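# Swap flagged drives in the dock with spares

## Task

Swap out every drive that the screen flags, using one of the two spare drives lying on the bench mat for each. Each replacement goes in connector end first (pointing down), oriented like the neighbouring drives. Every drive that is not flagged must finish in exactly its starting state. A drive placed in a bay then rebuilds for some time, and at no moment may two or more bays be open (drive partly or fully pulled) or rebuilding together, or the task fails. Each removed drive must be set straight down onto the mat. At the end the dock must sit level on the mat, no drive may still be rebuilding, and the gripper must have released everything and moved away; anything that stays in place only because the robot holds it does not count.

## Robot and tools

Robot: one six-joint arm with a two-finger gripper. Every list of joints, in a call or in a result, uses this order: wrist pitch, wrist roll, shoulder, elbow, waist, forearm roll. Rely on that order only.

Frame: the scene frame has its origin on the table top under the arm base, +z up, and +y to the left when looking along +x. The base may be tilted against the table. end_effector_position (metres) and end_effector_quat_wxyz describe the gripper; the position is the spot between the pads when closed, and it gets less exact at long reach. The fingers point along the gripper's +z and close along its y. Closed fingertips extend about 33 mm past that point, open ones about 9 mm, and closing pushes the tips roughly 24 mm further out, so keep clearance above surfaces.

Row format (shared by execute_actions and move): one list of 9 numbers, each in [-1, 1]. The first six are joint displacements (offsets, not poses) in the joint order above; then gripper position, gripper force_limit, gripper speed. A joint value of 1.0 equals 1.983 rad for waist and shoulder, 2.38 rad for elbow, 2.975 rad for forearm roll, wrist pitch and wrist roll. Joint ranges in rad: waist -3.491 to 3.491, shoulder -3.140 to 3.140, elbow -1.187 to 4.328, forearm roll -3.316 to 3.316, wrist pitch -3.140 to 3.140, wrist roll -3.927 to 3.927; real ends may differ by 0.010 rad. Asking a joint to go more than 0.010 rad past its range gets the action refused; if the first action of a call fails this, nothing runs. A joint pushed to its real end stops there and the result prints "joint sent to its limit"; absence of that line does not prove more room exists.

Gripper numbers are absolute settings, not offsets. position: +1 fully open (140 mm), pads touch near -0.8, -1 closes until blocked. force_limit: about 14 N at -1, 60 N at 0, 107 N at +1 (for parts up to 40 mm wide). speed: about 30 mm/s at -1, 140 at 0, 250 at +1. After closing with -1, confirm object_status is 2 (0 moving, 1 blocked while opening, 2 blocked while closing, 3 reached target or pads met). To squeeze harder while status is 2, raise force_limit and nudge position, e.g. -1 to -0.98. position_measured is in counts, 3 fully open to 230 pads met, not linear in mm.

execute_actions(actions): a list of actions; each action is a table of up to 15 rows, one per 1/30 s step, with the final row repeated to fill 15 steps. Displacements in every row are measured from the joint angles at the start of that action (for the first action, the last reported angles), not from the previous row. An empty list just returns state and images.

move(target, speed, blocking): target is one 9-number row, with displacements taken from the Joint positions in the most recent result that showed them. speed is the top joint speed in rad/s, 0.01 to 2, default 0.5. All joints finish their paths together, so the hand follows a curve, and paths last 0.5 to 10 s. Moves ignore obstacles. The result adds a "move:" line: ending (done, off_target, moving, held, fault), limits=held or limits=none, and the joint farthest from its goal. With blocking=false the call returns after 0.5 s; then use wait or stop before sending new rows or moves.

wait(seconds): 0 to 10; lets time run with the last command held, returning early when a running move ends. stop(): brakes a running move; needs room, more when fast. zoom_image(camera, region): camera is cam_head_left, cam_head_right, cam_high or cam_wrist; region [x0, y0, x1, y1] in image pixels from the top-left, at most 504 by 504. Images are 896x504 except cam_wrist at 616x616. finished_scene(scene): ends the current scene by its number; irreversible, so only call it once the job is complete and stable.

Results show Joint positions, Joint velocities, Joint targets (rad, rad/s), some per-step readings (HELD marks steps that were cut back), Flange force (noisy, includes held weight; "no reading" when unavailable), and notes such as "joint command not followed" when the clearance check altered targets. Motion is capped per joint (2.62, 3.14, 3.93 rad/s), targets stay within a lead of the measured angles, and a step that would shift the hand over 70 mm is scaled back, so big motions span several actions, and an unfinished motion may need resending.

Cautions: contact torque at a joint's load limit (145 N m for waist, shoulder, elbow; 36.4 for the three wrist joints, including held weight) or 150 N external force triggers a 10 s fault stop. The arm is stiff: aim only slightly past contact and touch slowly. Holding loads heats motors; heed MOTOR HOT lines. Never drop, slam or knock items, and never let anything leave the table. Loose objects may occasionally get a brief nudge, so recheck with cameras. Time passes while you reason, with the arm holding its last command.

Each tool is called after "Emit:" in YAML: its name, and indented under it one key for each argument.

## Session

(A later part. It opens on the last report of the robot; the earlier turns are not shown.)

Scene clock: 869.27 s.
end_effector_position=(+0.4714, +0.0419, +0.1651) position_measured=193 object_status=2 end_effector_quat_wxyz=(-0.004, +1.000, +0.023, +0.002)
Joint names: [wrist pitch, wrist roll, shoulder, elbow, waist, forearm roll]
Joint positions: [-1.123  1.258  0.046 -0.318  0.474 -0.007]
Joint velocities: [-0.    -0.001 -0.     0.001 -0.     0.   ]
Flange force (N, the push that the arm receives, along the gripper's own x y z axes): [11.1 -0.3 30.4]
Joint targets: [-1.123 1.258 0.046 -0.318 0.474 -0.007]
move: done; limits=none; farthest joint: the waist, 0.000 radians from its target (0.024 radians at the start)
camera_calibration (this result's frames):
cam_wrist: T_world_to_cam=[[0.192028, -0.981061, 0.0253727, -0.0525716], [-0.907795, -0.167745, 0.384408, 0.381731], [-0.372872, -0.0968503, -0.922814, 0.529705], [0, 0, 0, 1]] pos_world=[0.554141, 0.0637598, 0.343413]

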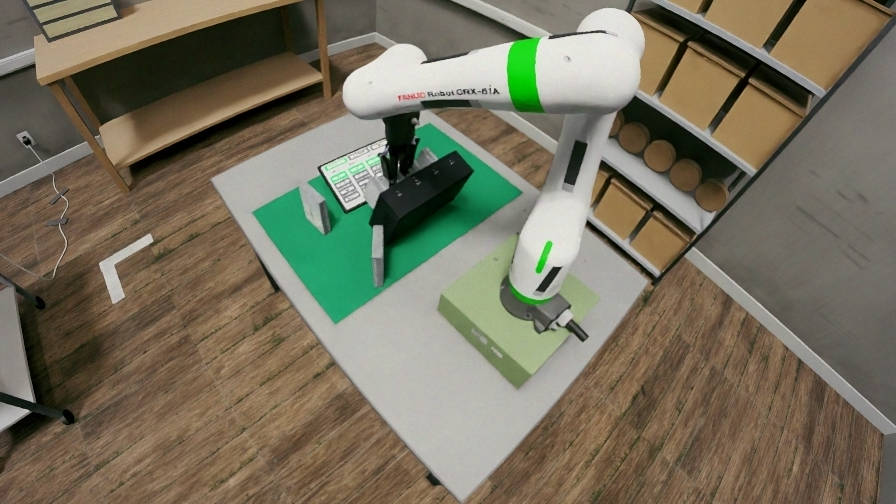

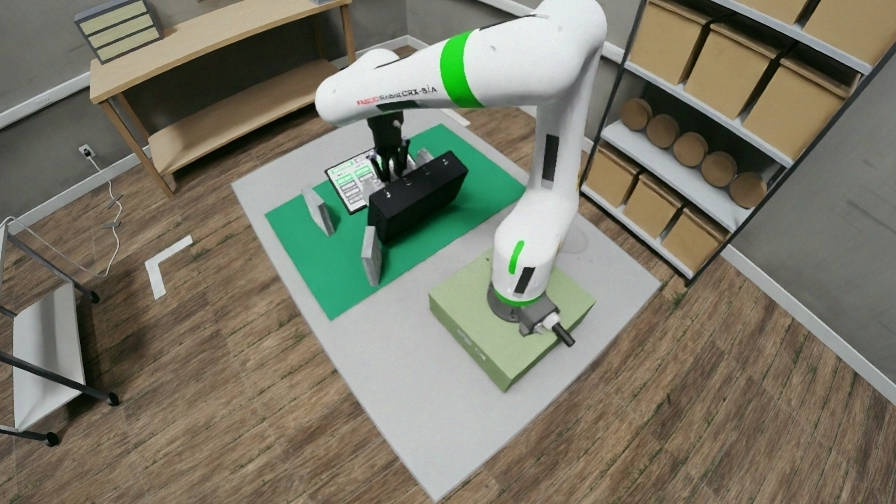

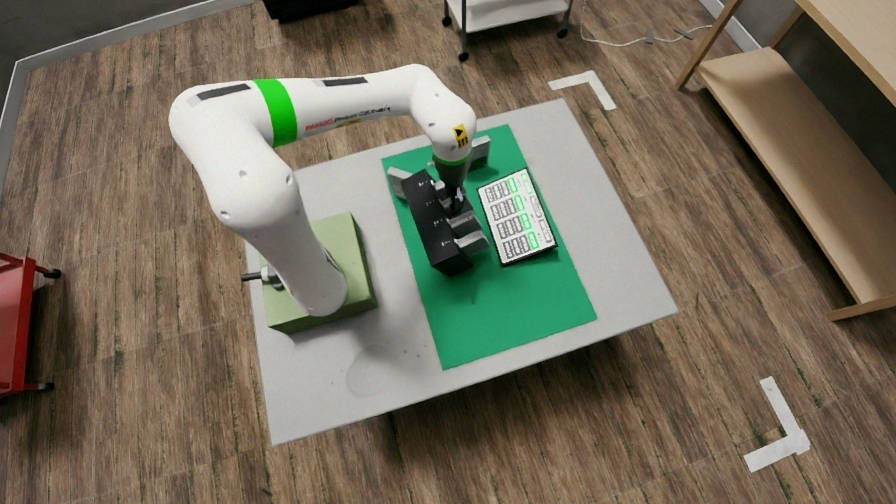

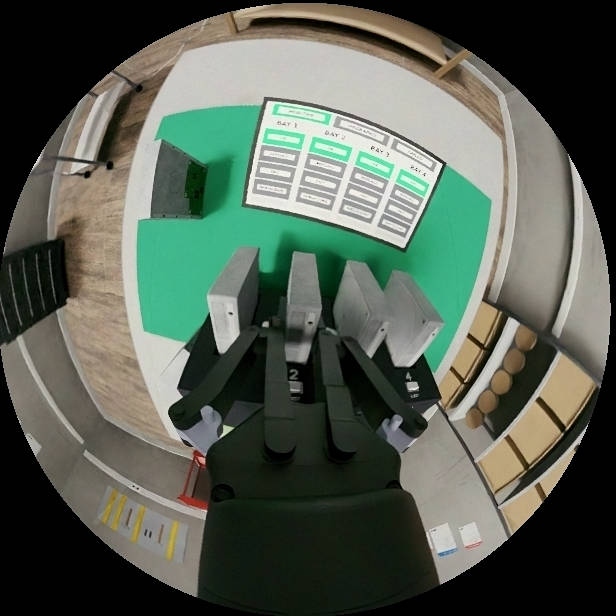

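Emit:
move:
  target: [0.0087,0.0148,0.113,0.0836,-0.0222,0,-1,-0.2,-0.5]
  speed: 0.06

Emit:
execute_actions:
  actions:
    - [[0,0,0,0,0,0,-0.97,-0.8,-0.5]]
    - [[0,0,0,0,0,0,-0.97,-0.8,-0.5]]

Emit:
zoom_image:
  camera: "cam_head_right"
  region: [320,110,500,270]

Scene clock: 891.97 s.
end_effector_position=(+0.5532, +0.0477, +0.1344) position_measured=193 object_status=2 end_effector_quat_wxyz=(-0.002, +1.000, +0.023, +0.003)
Joint names: [wrist pitch, wrist roll, shoulder, elbow, waist, forearm roll]
Joint positions: [-1.097  1.302  0.27  -0.119  0.43  -0.007]
Joint velocities: [-0.001 -0.002  0.     0.001 -0.     0.001]
Flange force (N, the push that the arm receives, along the gripper's own x y z axes): [8.5 -0.8 29.7]
Joint targets: [-1.097 1.302 0.270 -0.119 0.430 -0.007]
move: done; limits=none; farthest joint: the waist, 0.000 radians from its target (0.044 radians at the start)
camera_calibration (this result's frames):
cam_wrist: T_world_to_cam=[[0.191935, -0.98098, 0.0289718, -0.0622741], [-0.908688, -0.166484, 0.382844, 0.469399], [-0.370739, -0.0998075, -0.923359, 0.531479], [0, 0, 0, 1]] pos_world=[0.63553, 0.0701033, 0.312843]

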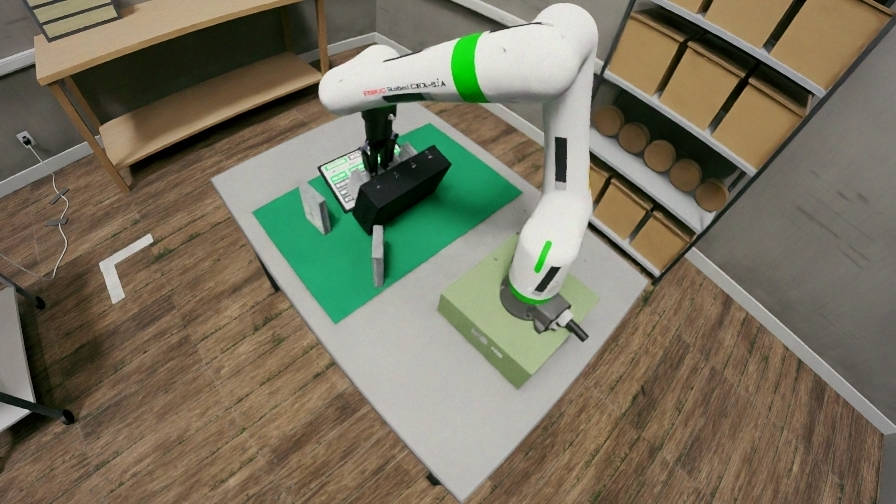

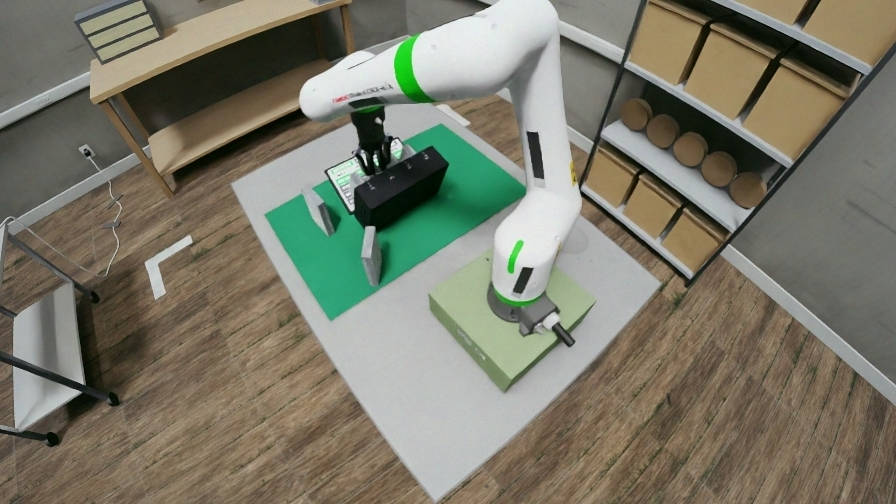

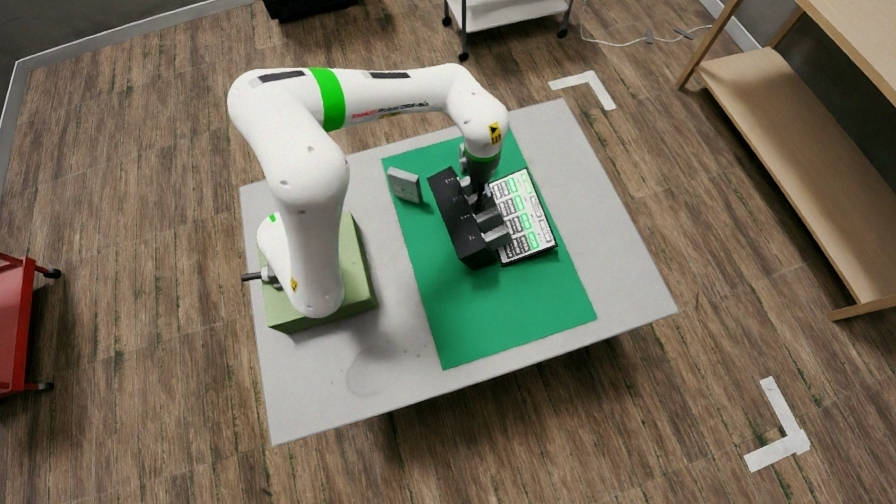

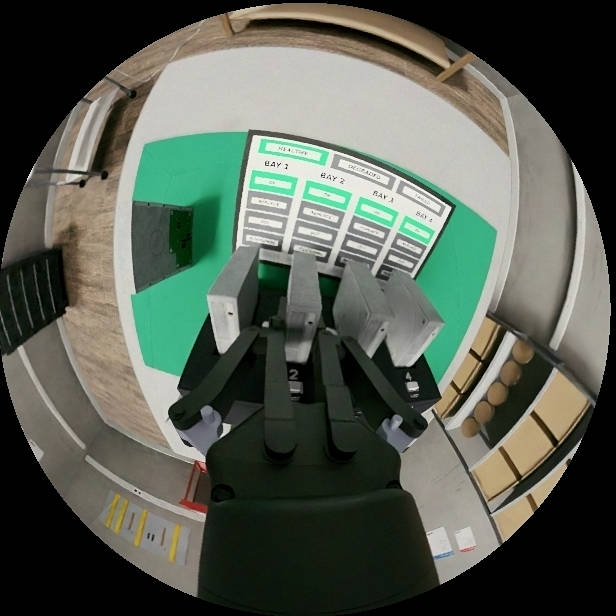

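Scene clock: 892.97 s.
end_effector_position=(+0.5532, +0.0477, +0.1344) position_measured=193 object_status=2 end_effector_quat_wxyz=(-0.002, +1.000, +0.023, +0.003)
Joint names: [wrist pitch, wrist roll, shoulder, elbow, waist, forearm roll]
Joint positions: [-1.097  1.302  0.27  -0.119  0.43  -0.007]
Joint velocities: [-0.001  0.     0.    -0.    -0.    -0.   ]
Flange force (N, the push that the arm receives, along the gripper's own x y z axes): [13.3 0.8 31.2]
Flange force at the end of the 1st action (N, along the gripper's axes at the end of the call): [11.1 -0.4 31.1]
Joint targets: [-1.097 1.302 0.270 -0.119 0.430 -0.007]
Step readings (joint positions; steps 1 to 15: 1st action; 16 to 30: 2nd action):
0: [-1.097 1.302 0.270 -0.119 0.430 -0.007]
1: [-1.097 1.302 0.270 -0.119 0.430 -0.007]
2: [-1.097 1.302 0.270 -0.119 0.430 -0.007]
4: [-1.097 1.302 0.270 -0.119 0.430 -0.007]
8: [-1.097 1.302 0.270 -0.119 0.430 -0.007]
15: [-1.097 1.302 0.270 -0.119 0.430 -0.007]
16: [-1.097 1.302 0.270 -0.119 0.430 -0.007]
17: [-1.097 1.302 0.270 -0.119 0.430 -0.007]
19: [-1.097 1.302 0.270 -0.119 0.430 -0.007]
23: [-1.097 1.302 0.270 -0.119 0.430 -0.007]
30: Joint positions above
camera_calibration (this result's frames):
cam_wrist: T_world_to_cam=[[0.191935, -0.98098, 0.0289715, -0.0622741], [-0.908688, -0.166484, 0.382843, 0.4694], [-0.370738, -0.0998071, -0.923359, 0.531479], [0, 0, 0, 1]] pos_world=[0.63553, 0.0701033, 0.312843]

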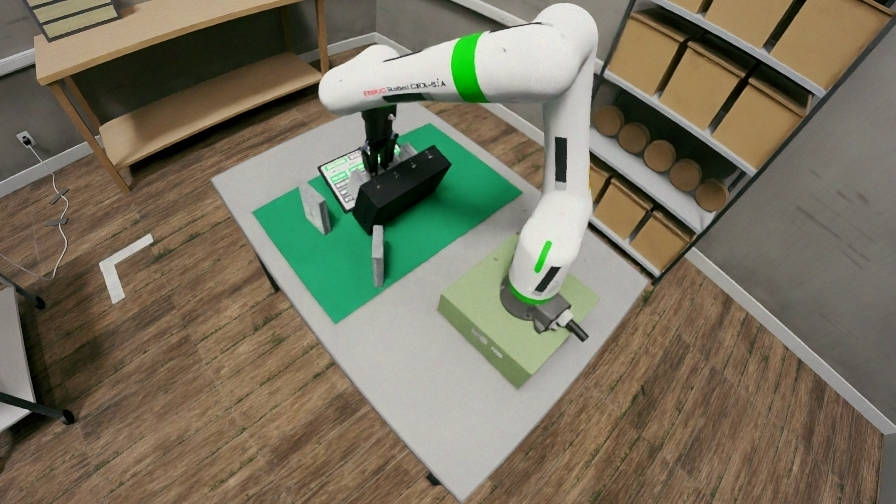

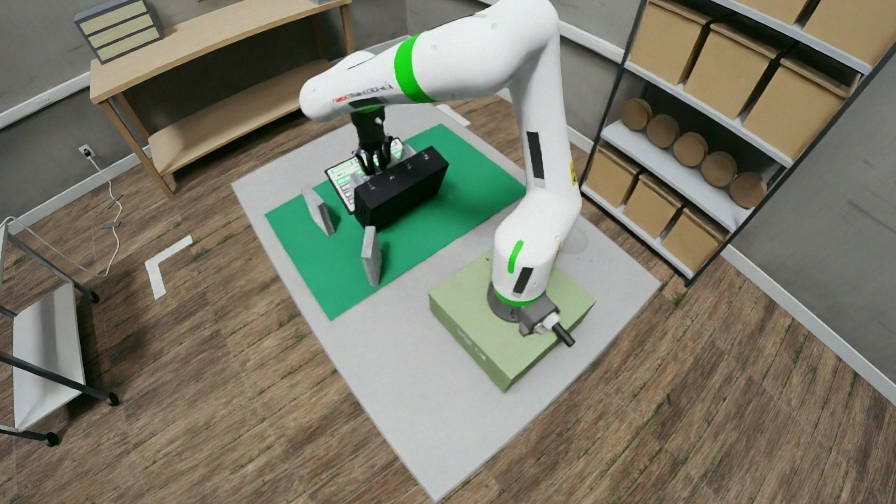

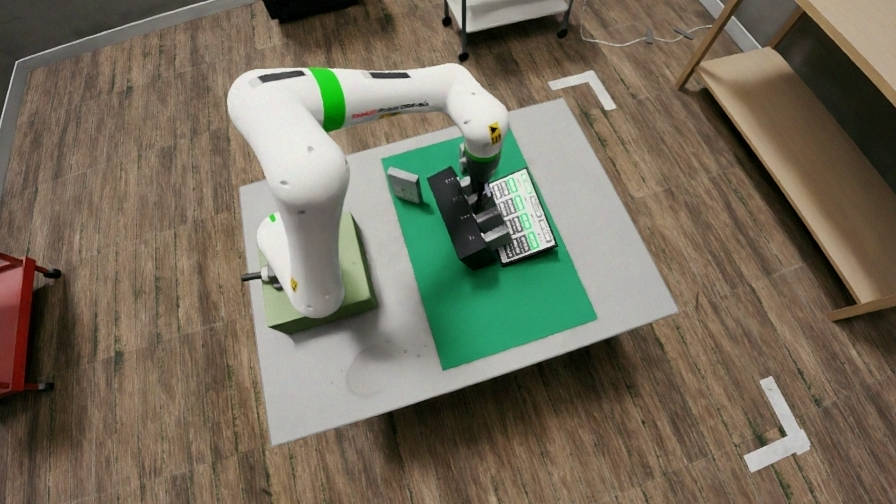

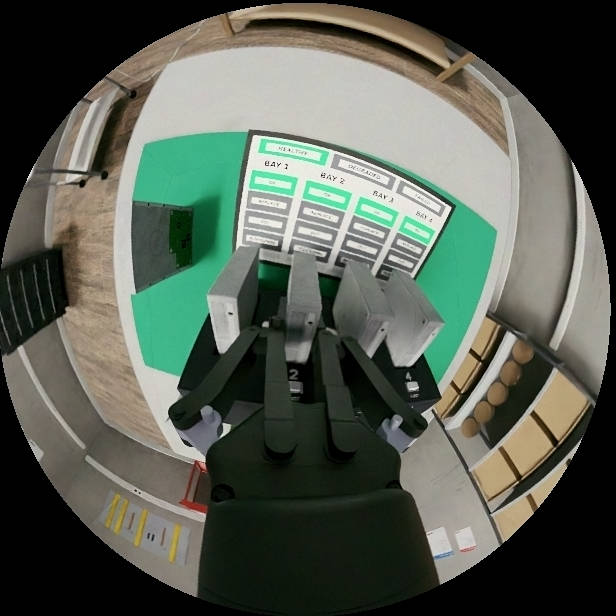

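Region (320, 110, 500, 270) of cam_head_right's 896x504 image, scaled by 2.800, with more detail than that image has.

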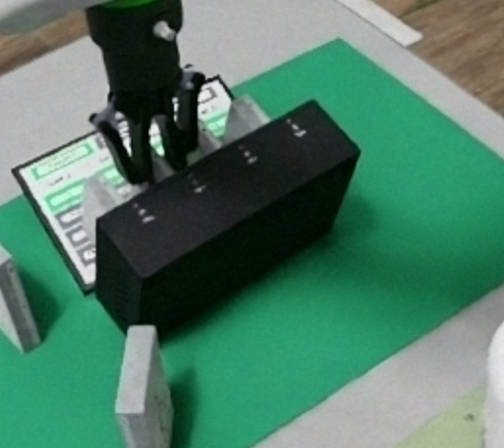

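Emit:
move:
  target: [0.0124,0.0044,0.0524,0.0281,-0.0066,0,-0.97,-0.8,-0.5]
  speed: 0.04

Emit:
move:
  target: [0,0,0,0,0,0,-0.45,0,0]

Emit:
move:
  target: [-0.074,0,-0.027,0.05,0,0,-0.45,0,0]
  speed: 0.2

Scene clock: 931.63 s.
end_effector_position=(+0.5840, +0.0498, +0.1039) position_measured=193 object_status=2 end_effector_quat_wxyz=(-0.002, +1.000, +0.023, +0.003)
Joint names: [wrist pitch, wrist roll, shoulder, elbow, waist, forearm roll]
Joint positions: [-1.06   1.315  0.374 -0.052  0.417 -0.007]
Joint velocities: [ 0.    -0.     0.     0.    -0.     0.002]
Flange force (N, the push that the arm receives, along the gripper's own x y z axes): [19.2 -9.9 -49.8]
Joint targets: [-1.060 1.315 0.374 -0.052 0.417 -0.007]
move: done; limits=none; farthest joint: the waist, 0.000 radians from its target (0.013 radians at the start)
camera_calibration (this result's frames):
cam_wrist: T_world_to_cam=[[0.191773, -0.980972, 0.0302906, -0.0652997], [-0.908804, -0.165843, 0.382846, 0.509482], [-0.370538, -0.100948, -0.923315, 0.514901], [0, 0, 0, 1]] pos_world=[0.666332, 0.072415, 0.282341]

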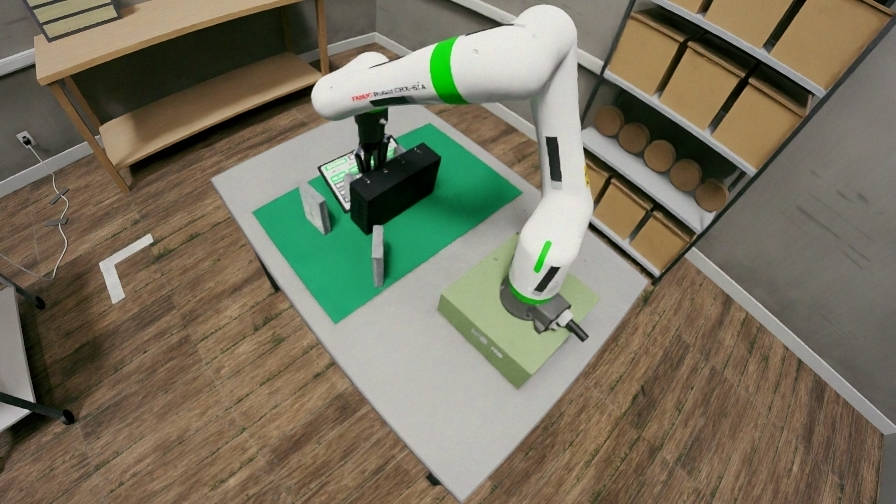

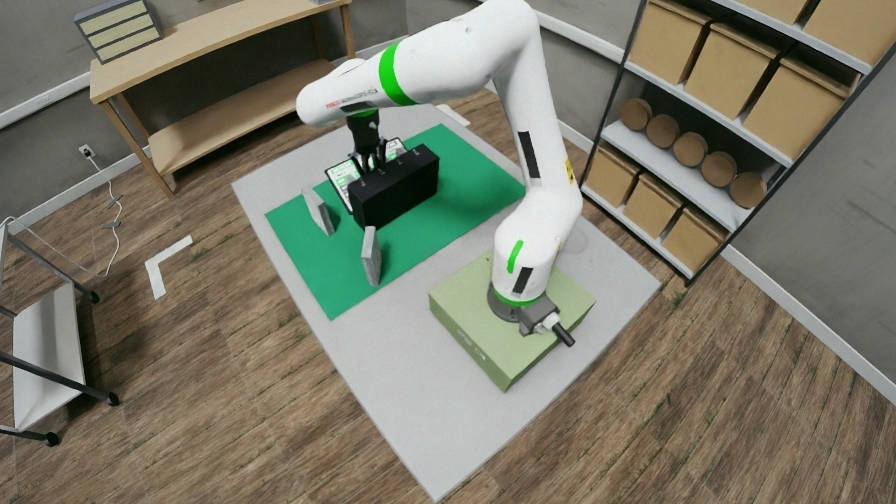

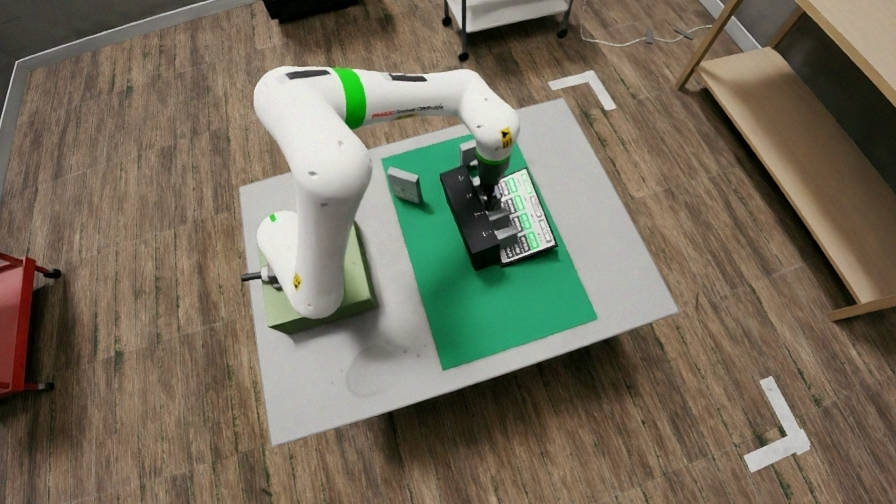

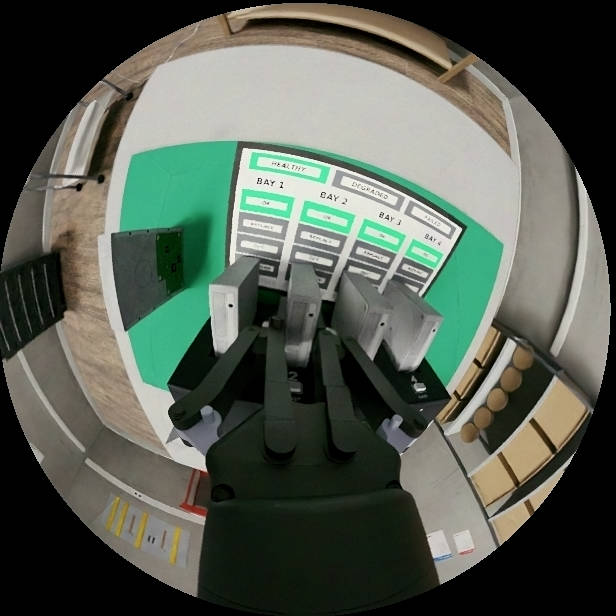

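Scene clock: 932.13 s.
end_effector_position=(+0.5840, +0.0498, +0.1039) position_measured=186 object_status=3 end_effector_quat_wxyz=(-0.002, +1.000, +0.023, +0.003)
Joint names: [wrist pitch, wrist roll, shoulder, elbow, waist, forearm roll]
Joint positions: [-1.06   1.315  0.374 -0.052  0.417 -0.007]
Joint velocities: [-0.001 -0.    -0.    -0.001 -0.    -0.001]
Flange force (N, the push that the arm receives, along the gripper's own x y z axes): [6.1 1.9 -0.7]
Joint targets: [-1.060 1.315 0.374 -0.052 0.417 -0.007]
move: done; limits=none; farthest joint: the waist, 0.000 radians from its target (0.000 radians at the start)
camera_calibration (this result's frames):
cam_wrist: T_world_to_cam=[[0.191703, -0.98099, 0.0301429, -0.0652433], [-0.908804, -0.165833, 0.38285, 0.509475], [-0.370574, -0.100788, -0.923318, 0.514889], [0, 0, 0, 1]] pos_world=[0.666324, 0.0723789, 0.282321]

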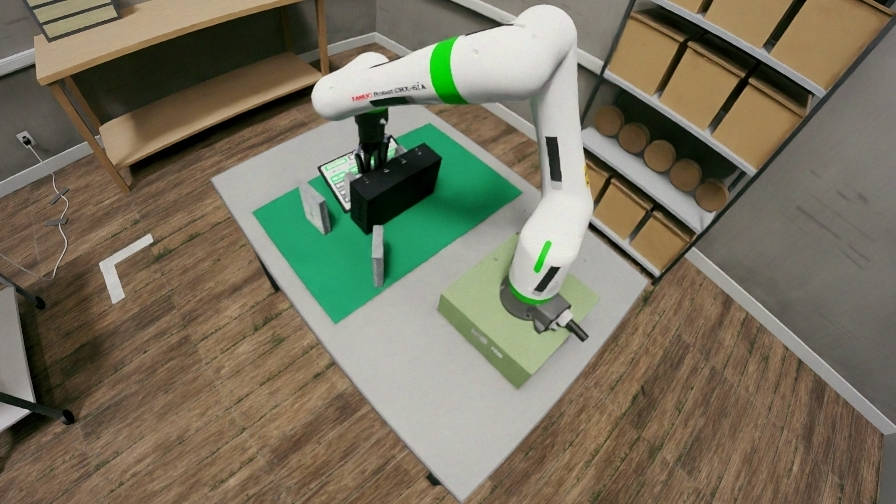

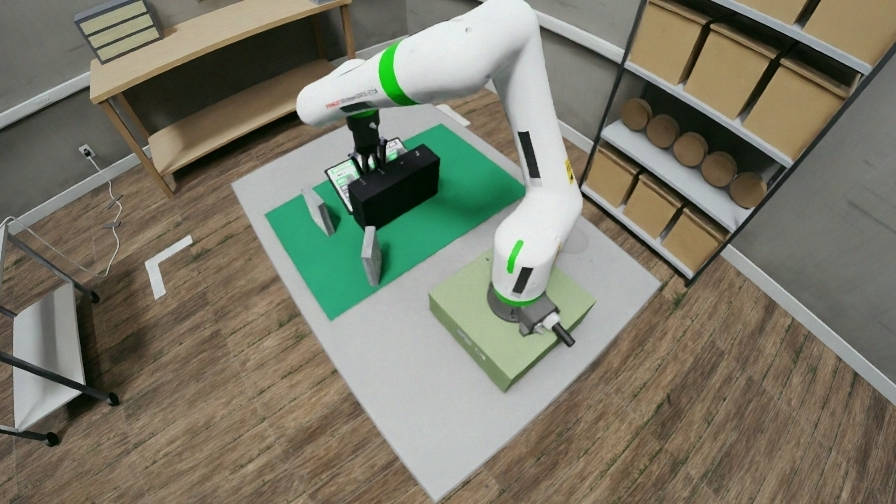

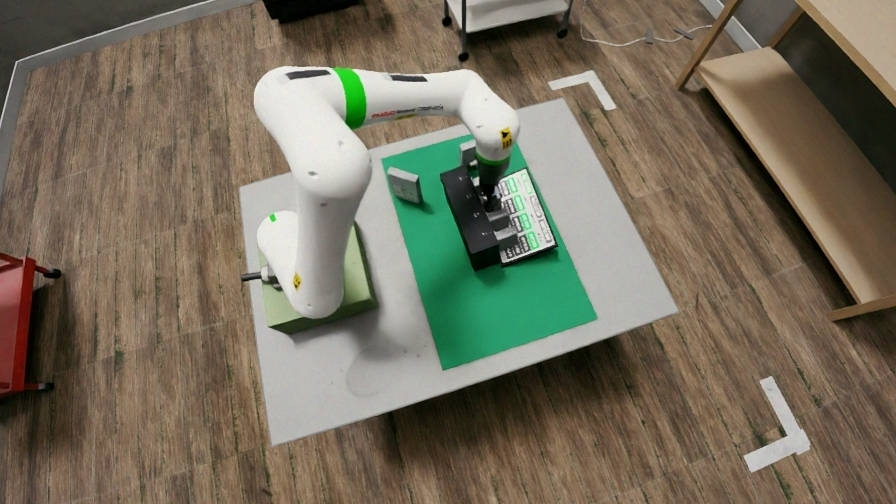

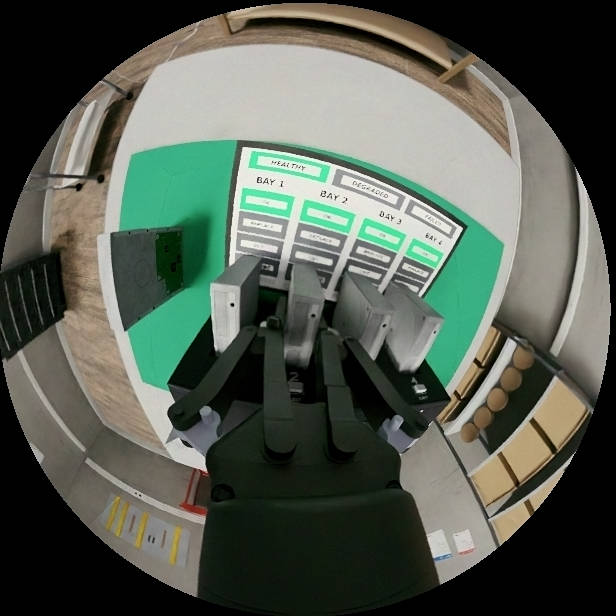

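Scene clock: 933.57 s.
end_effector_position=(+0.5774, +0.0483, +0.1810) position_measured=186 object_status=3 end_effector_quat_wxyz=(+0.005, +1.000, +0.023, -0.020)
Joint names: [wrist pitch, wrist roll, shoulder, elbow, waist, forearm roll]
Joint positions: [-1.28   1.315  0.32   0.067  0.417 -0.007]
Joint velocities: [-0.001 -0.001  0.     0.001 -0.     0.   ]
Flange force (N, the push that the arm receives, along the gripper's own x y z axes): [9.3 0.7 -2.5]
Joint targets: [-1.280 1.315 0.320 0.067 0.417 -0.007]
move: done; limits=none; farthest joint: the waist, 0.000 radians from its target (0.000 radians at the start)
camera_calibration (this result's frames):
cam_wrist: T_world_to_cam=[[0.194393, -0.980308, 0.034739, -0.0701488], [-0.890192, -0.161426, 0.426029, 0.454946], [-0.412032, -0.113741, -0.904042, 0.604524], [0, 0, 0, 1]] pos_world=[0.667708, 0.0734321, 0.355132]

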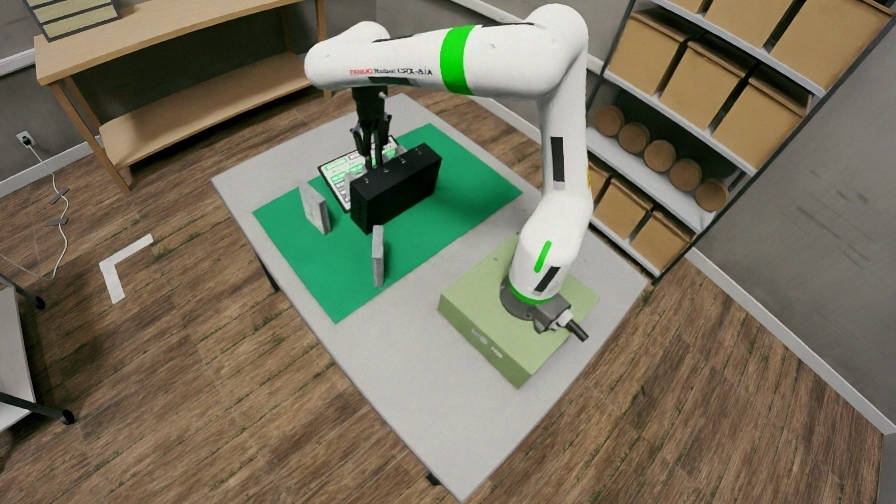

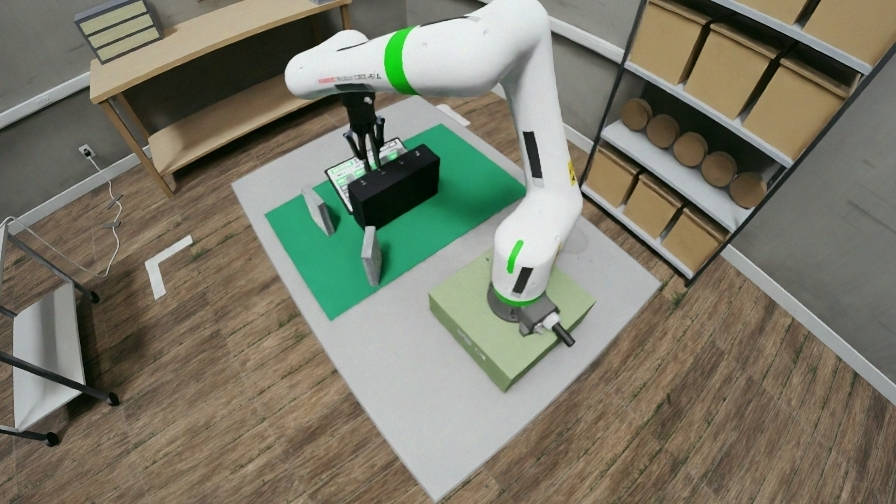

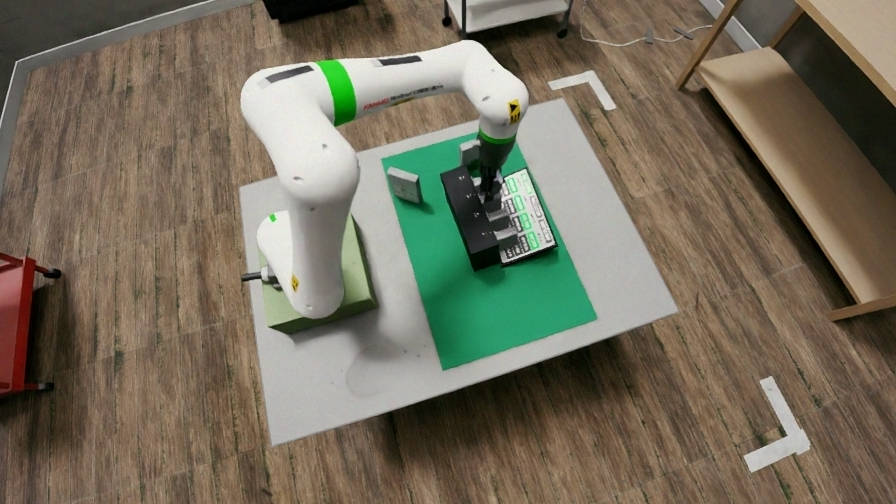

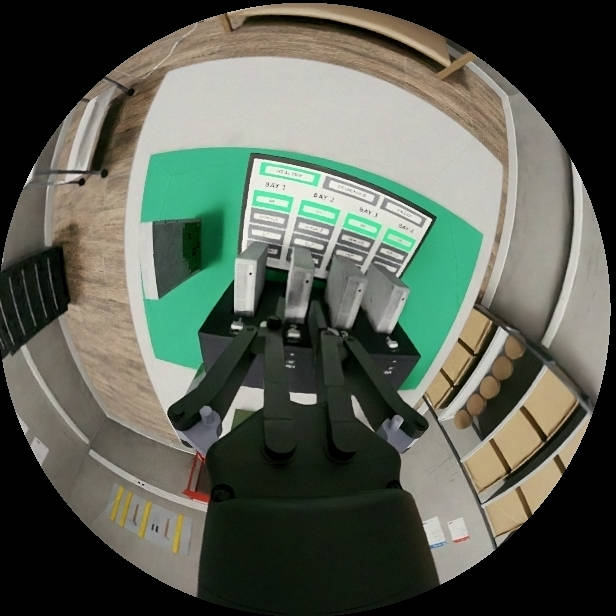

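Emit:
execute_actions:
  actions: []

Scene clock: 957.17 s.
end_effector_position=(+0.5774, +0.0483, +0.1809) position_measured=186 object_status=3 end_effector_quat_wxyz=(+0.005, +1.000, +0.023, -0.020)
Joint names: [wrist pitch, wrist roll, shoulder, elbow, waist, forearm roll]
Joint positions: [-1.28   1.315  0.32   0.067  0.417 -0.007]
Joint velocities: [ 0.001  0.001  0.    -0.001  0.    -0.001]
Flange force (N, the push that the arm receives, along the gripper's own x y z axes): [7.8 -0.3 -0.8]
Joint targets: [-1.280 1.315 0.320 0.067 0.417 -0.007]
camera_calibration (this result's frames):
cam_wrist: T_world_to_cam=[[0.194381, -0.98031, 0.0347501, -0.0701518], [-0.890157, -0.1614, 0.42611, 0.454921], [-0.412112, -0.113761, -0.904004, 0.604517], [0, 0, 0, 1]] pos_world=[0.667716, 0.0734242, 0.355077]

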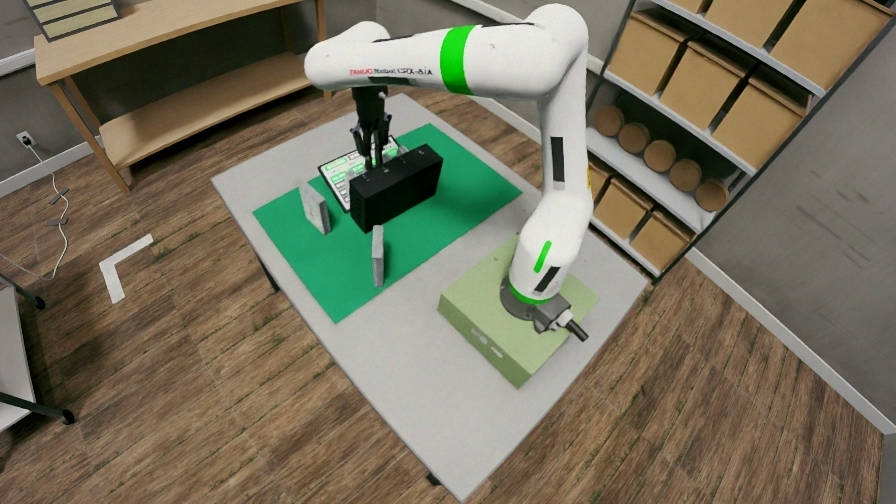

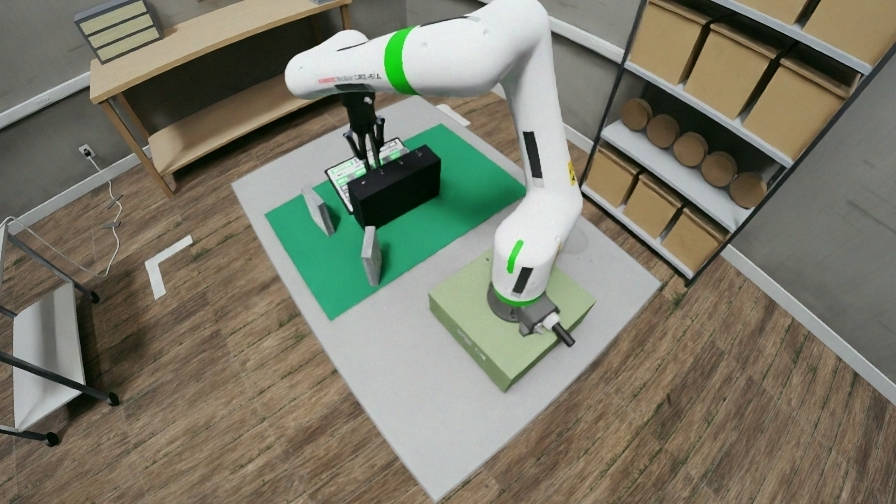

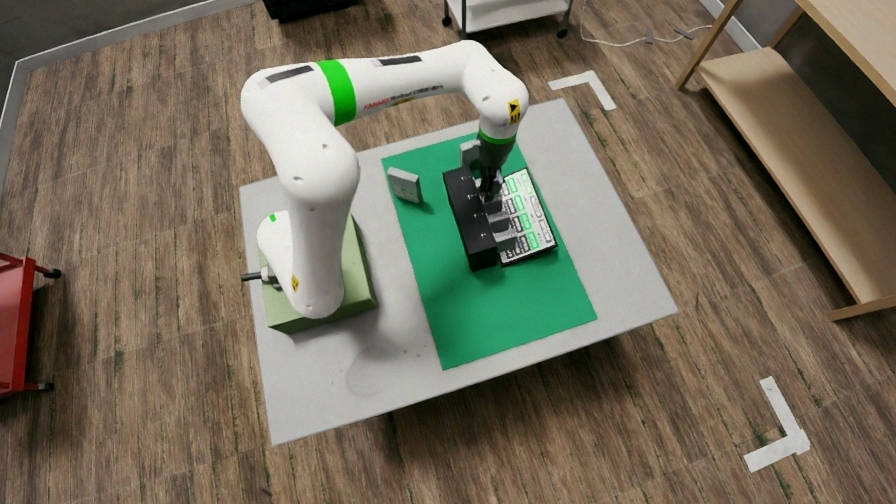

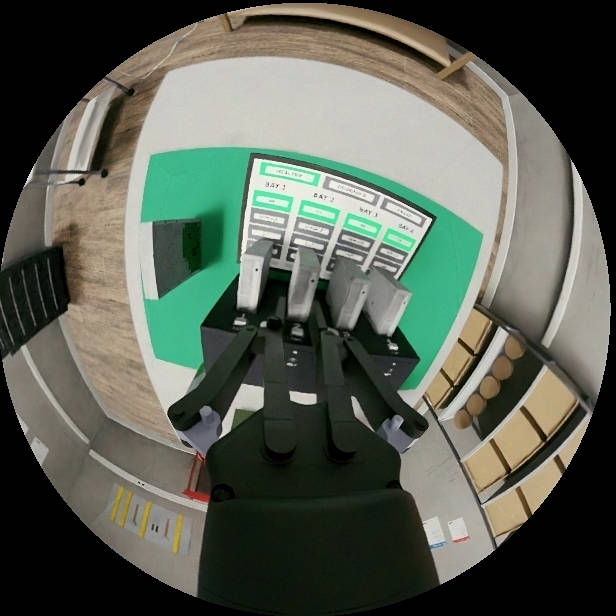

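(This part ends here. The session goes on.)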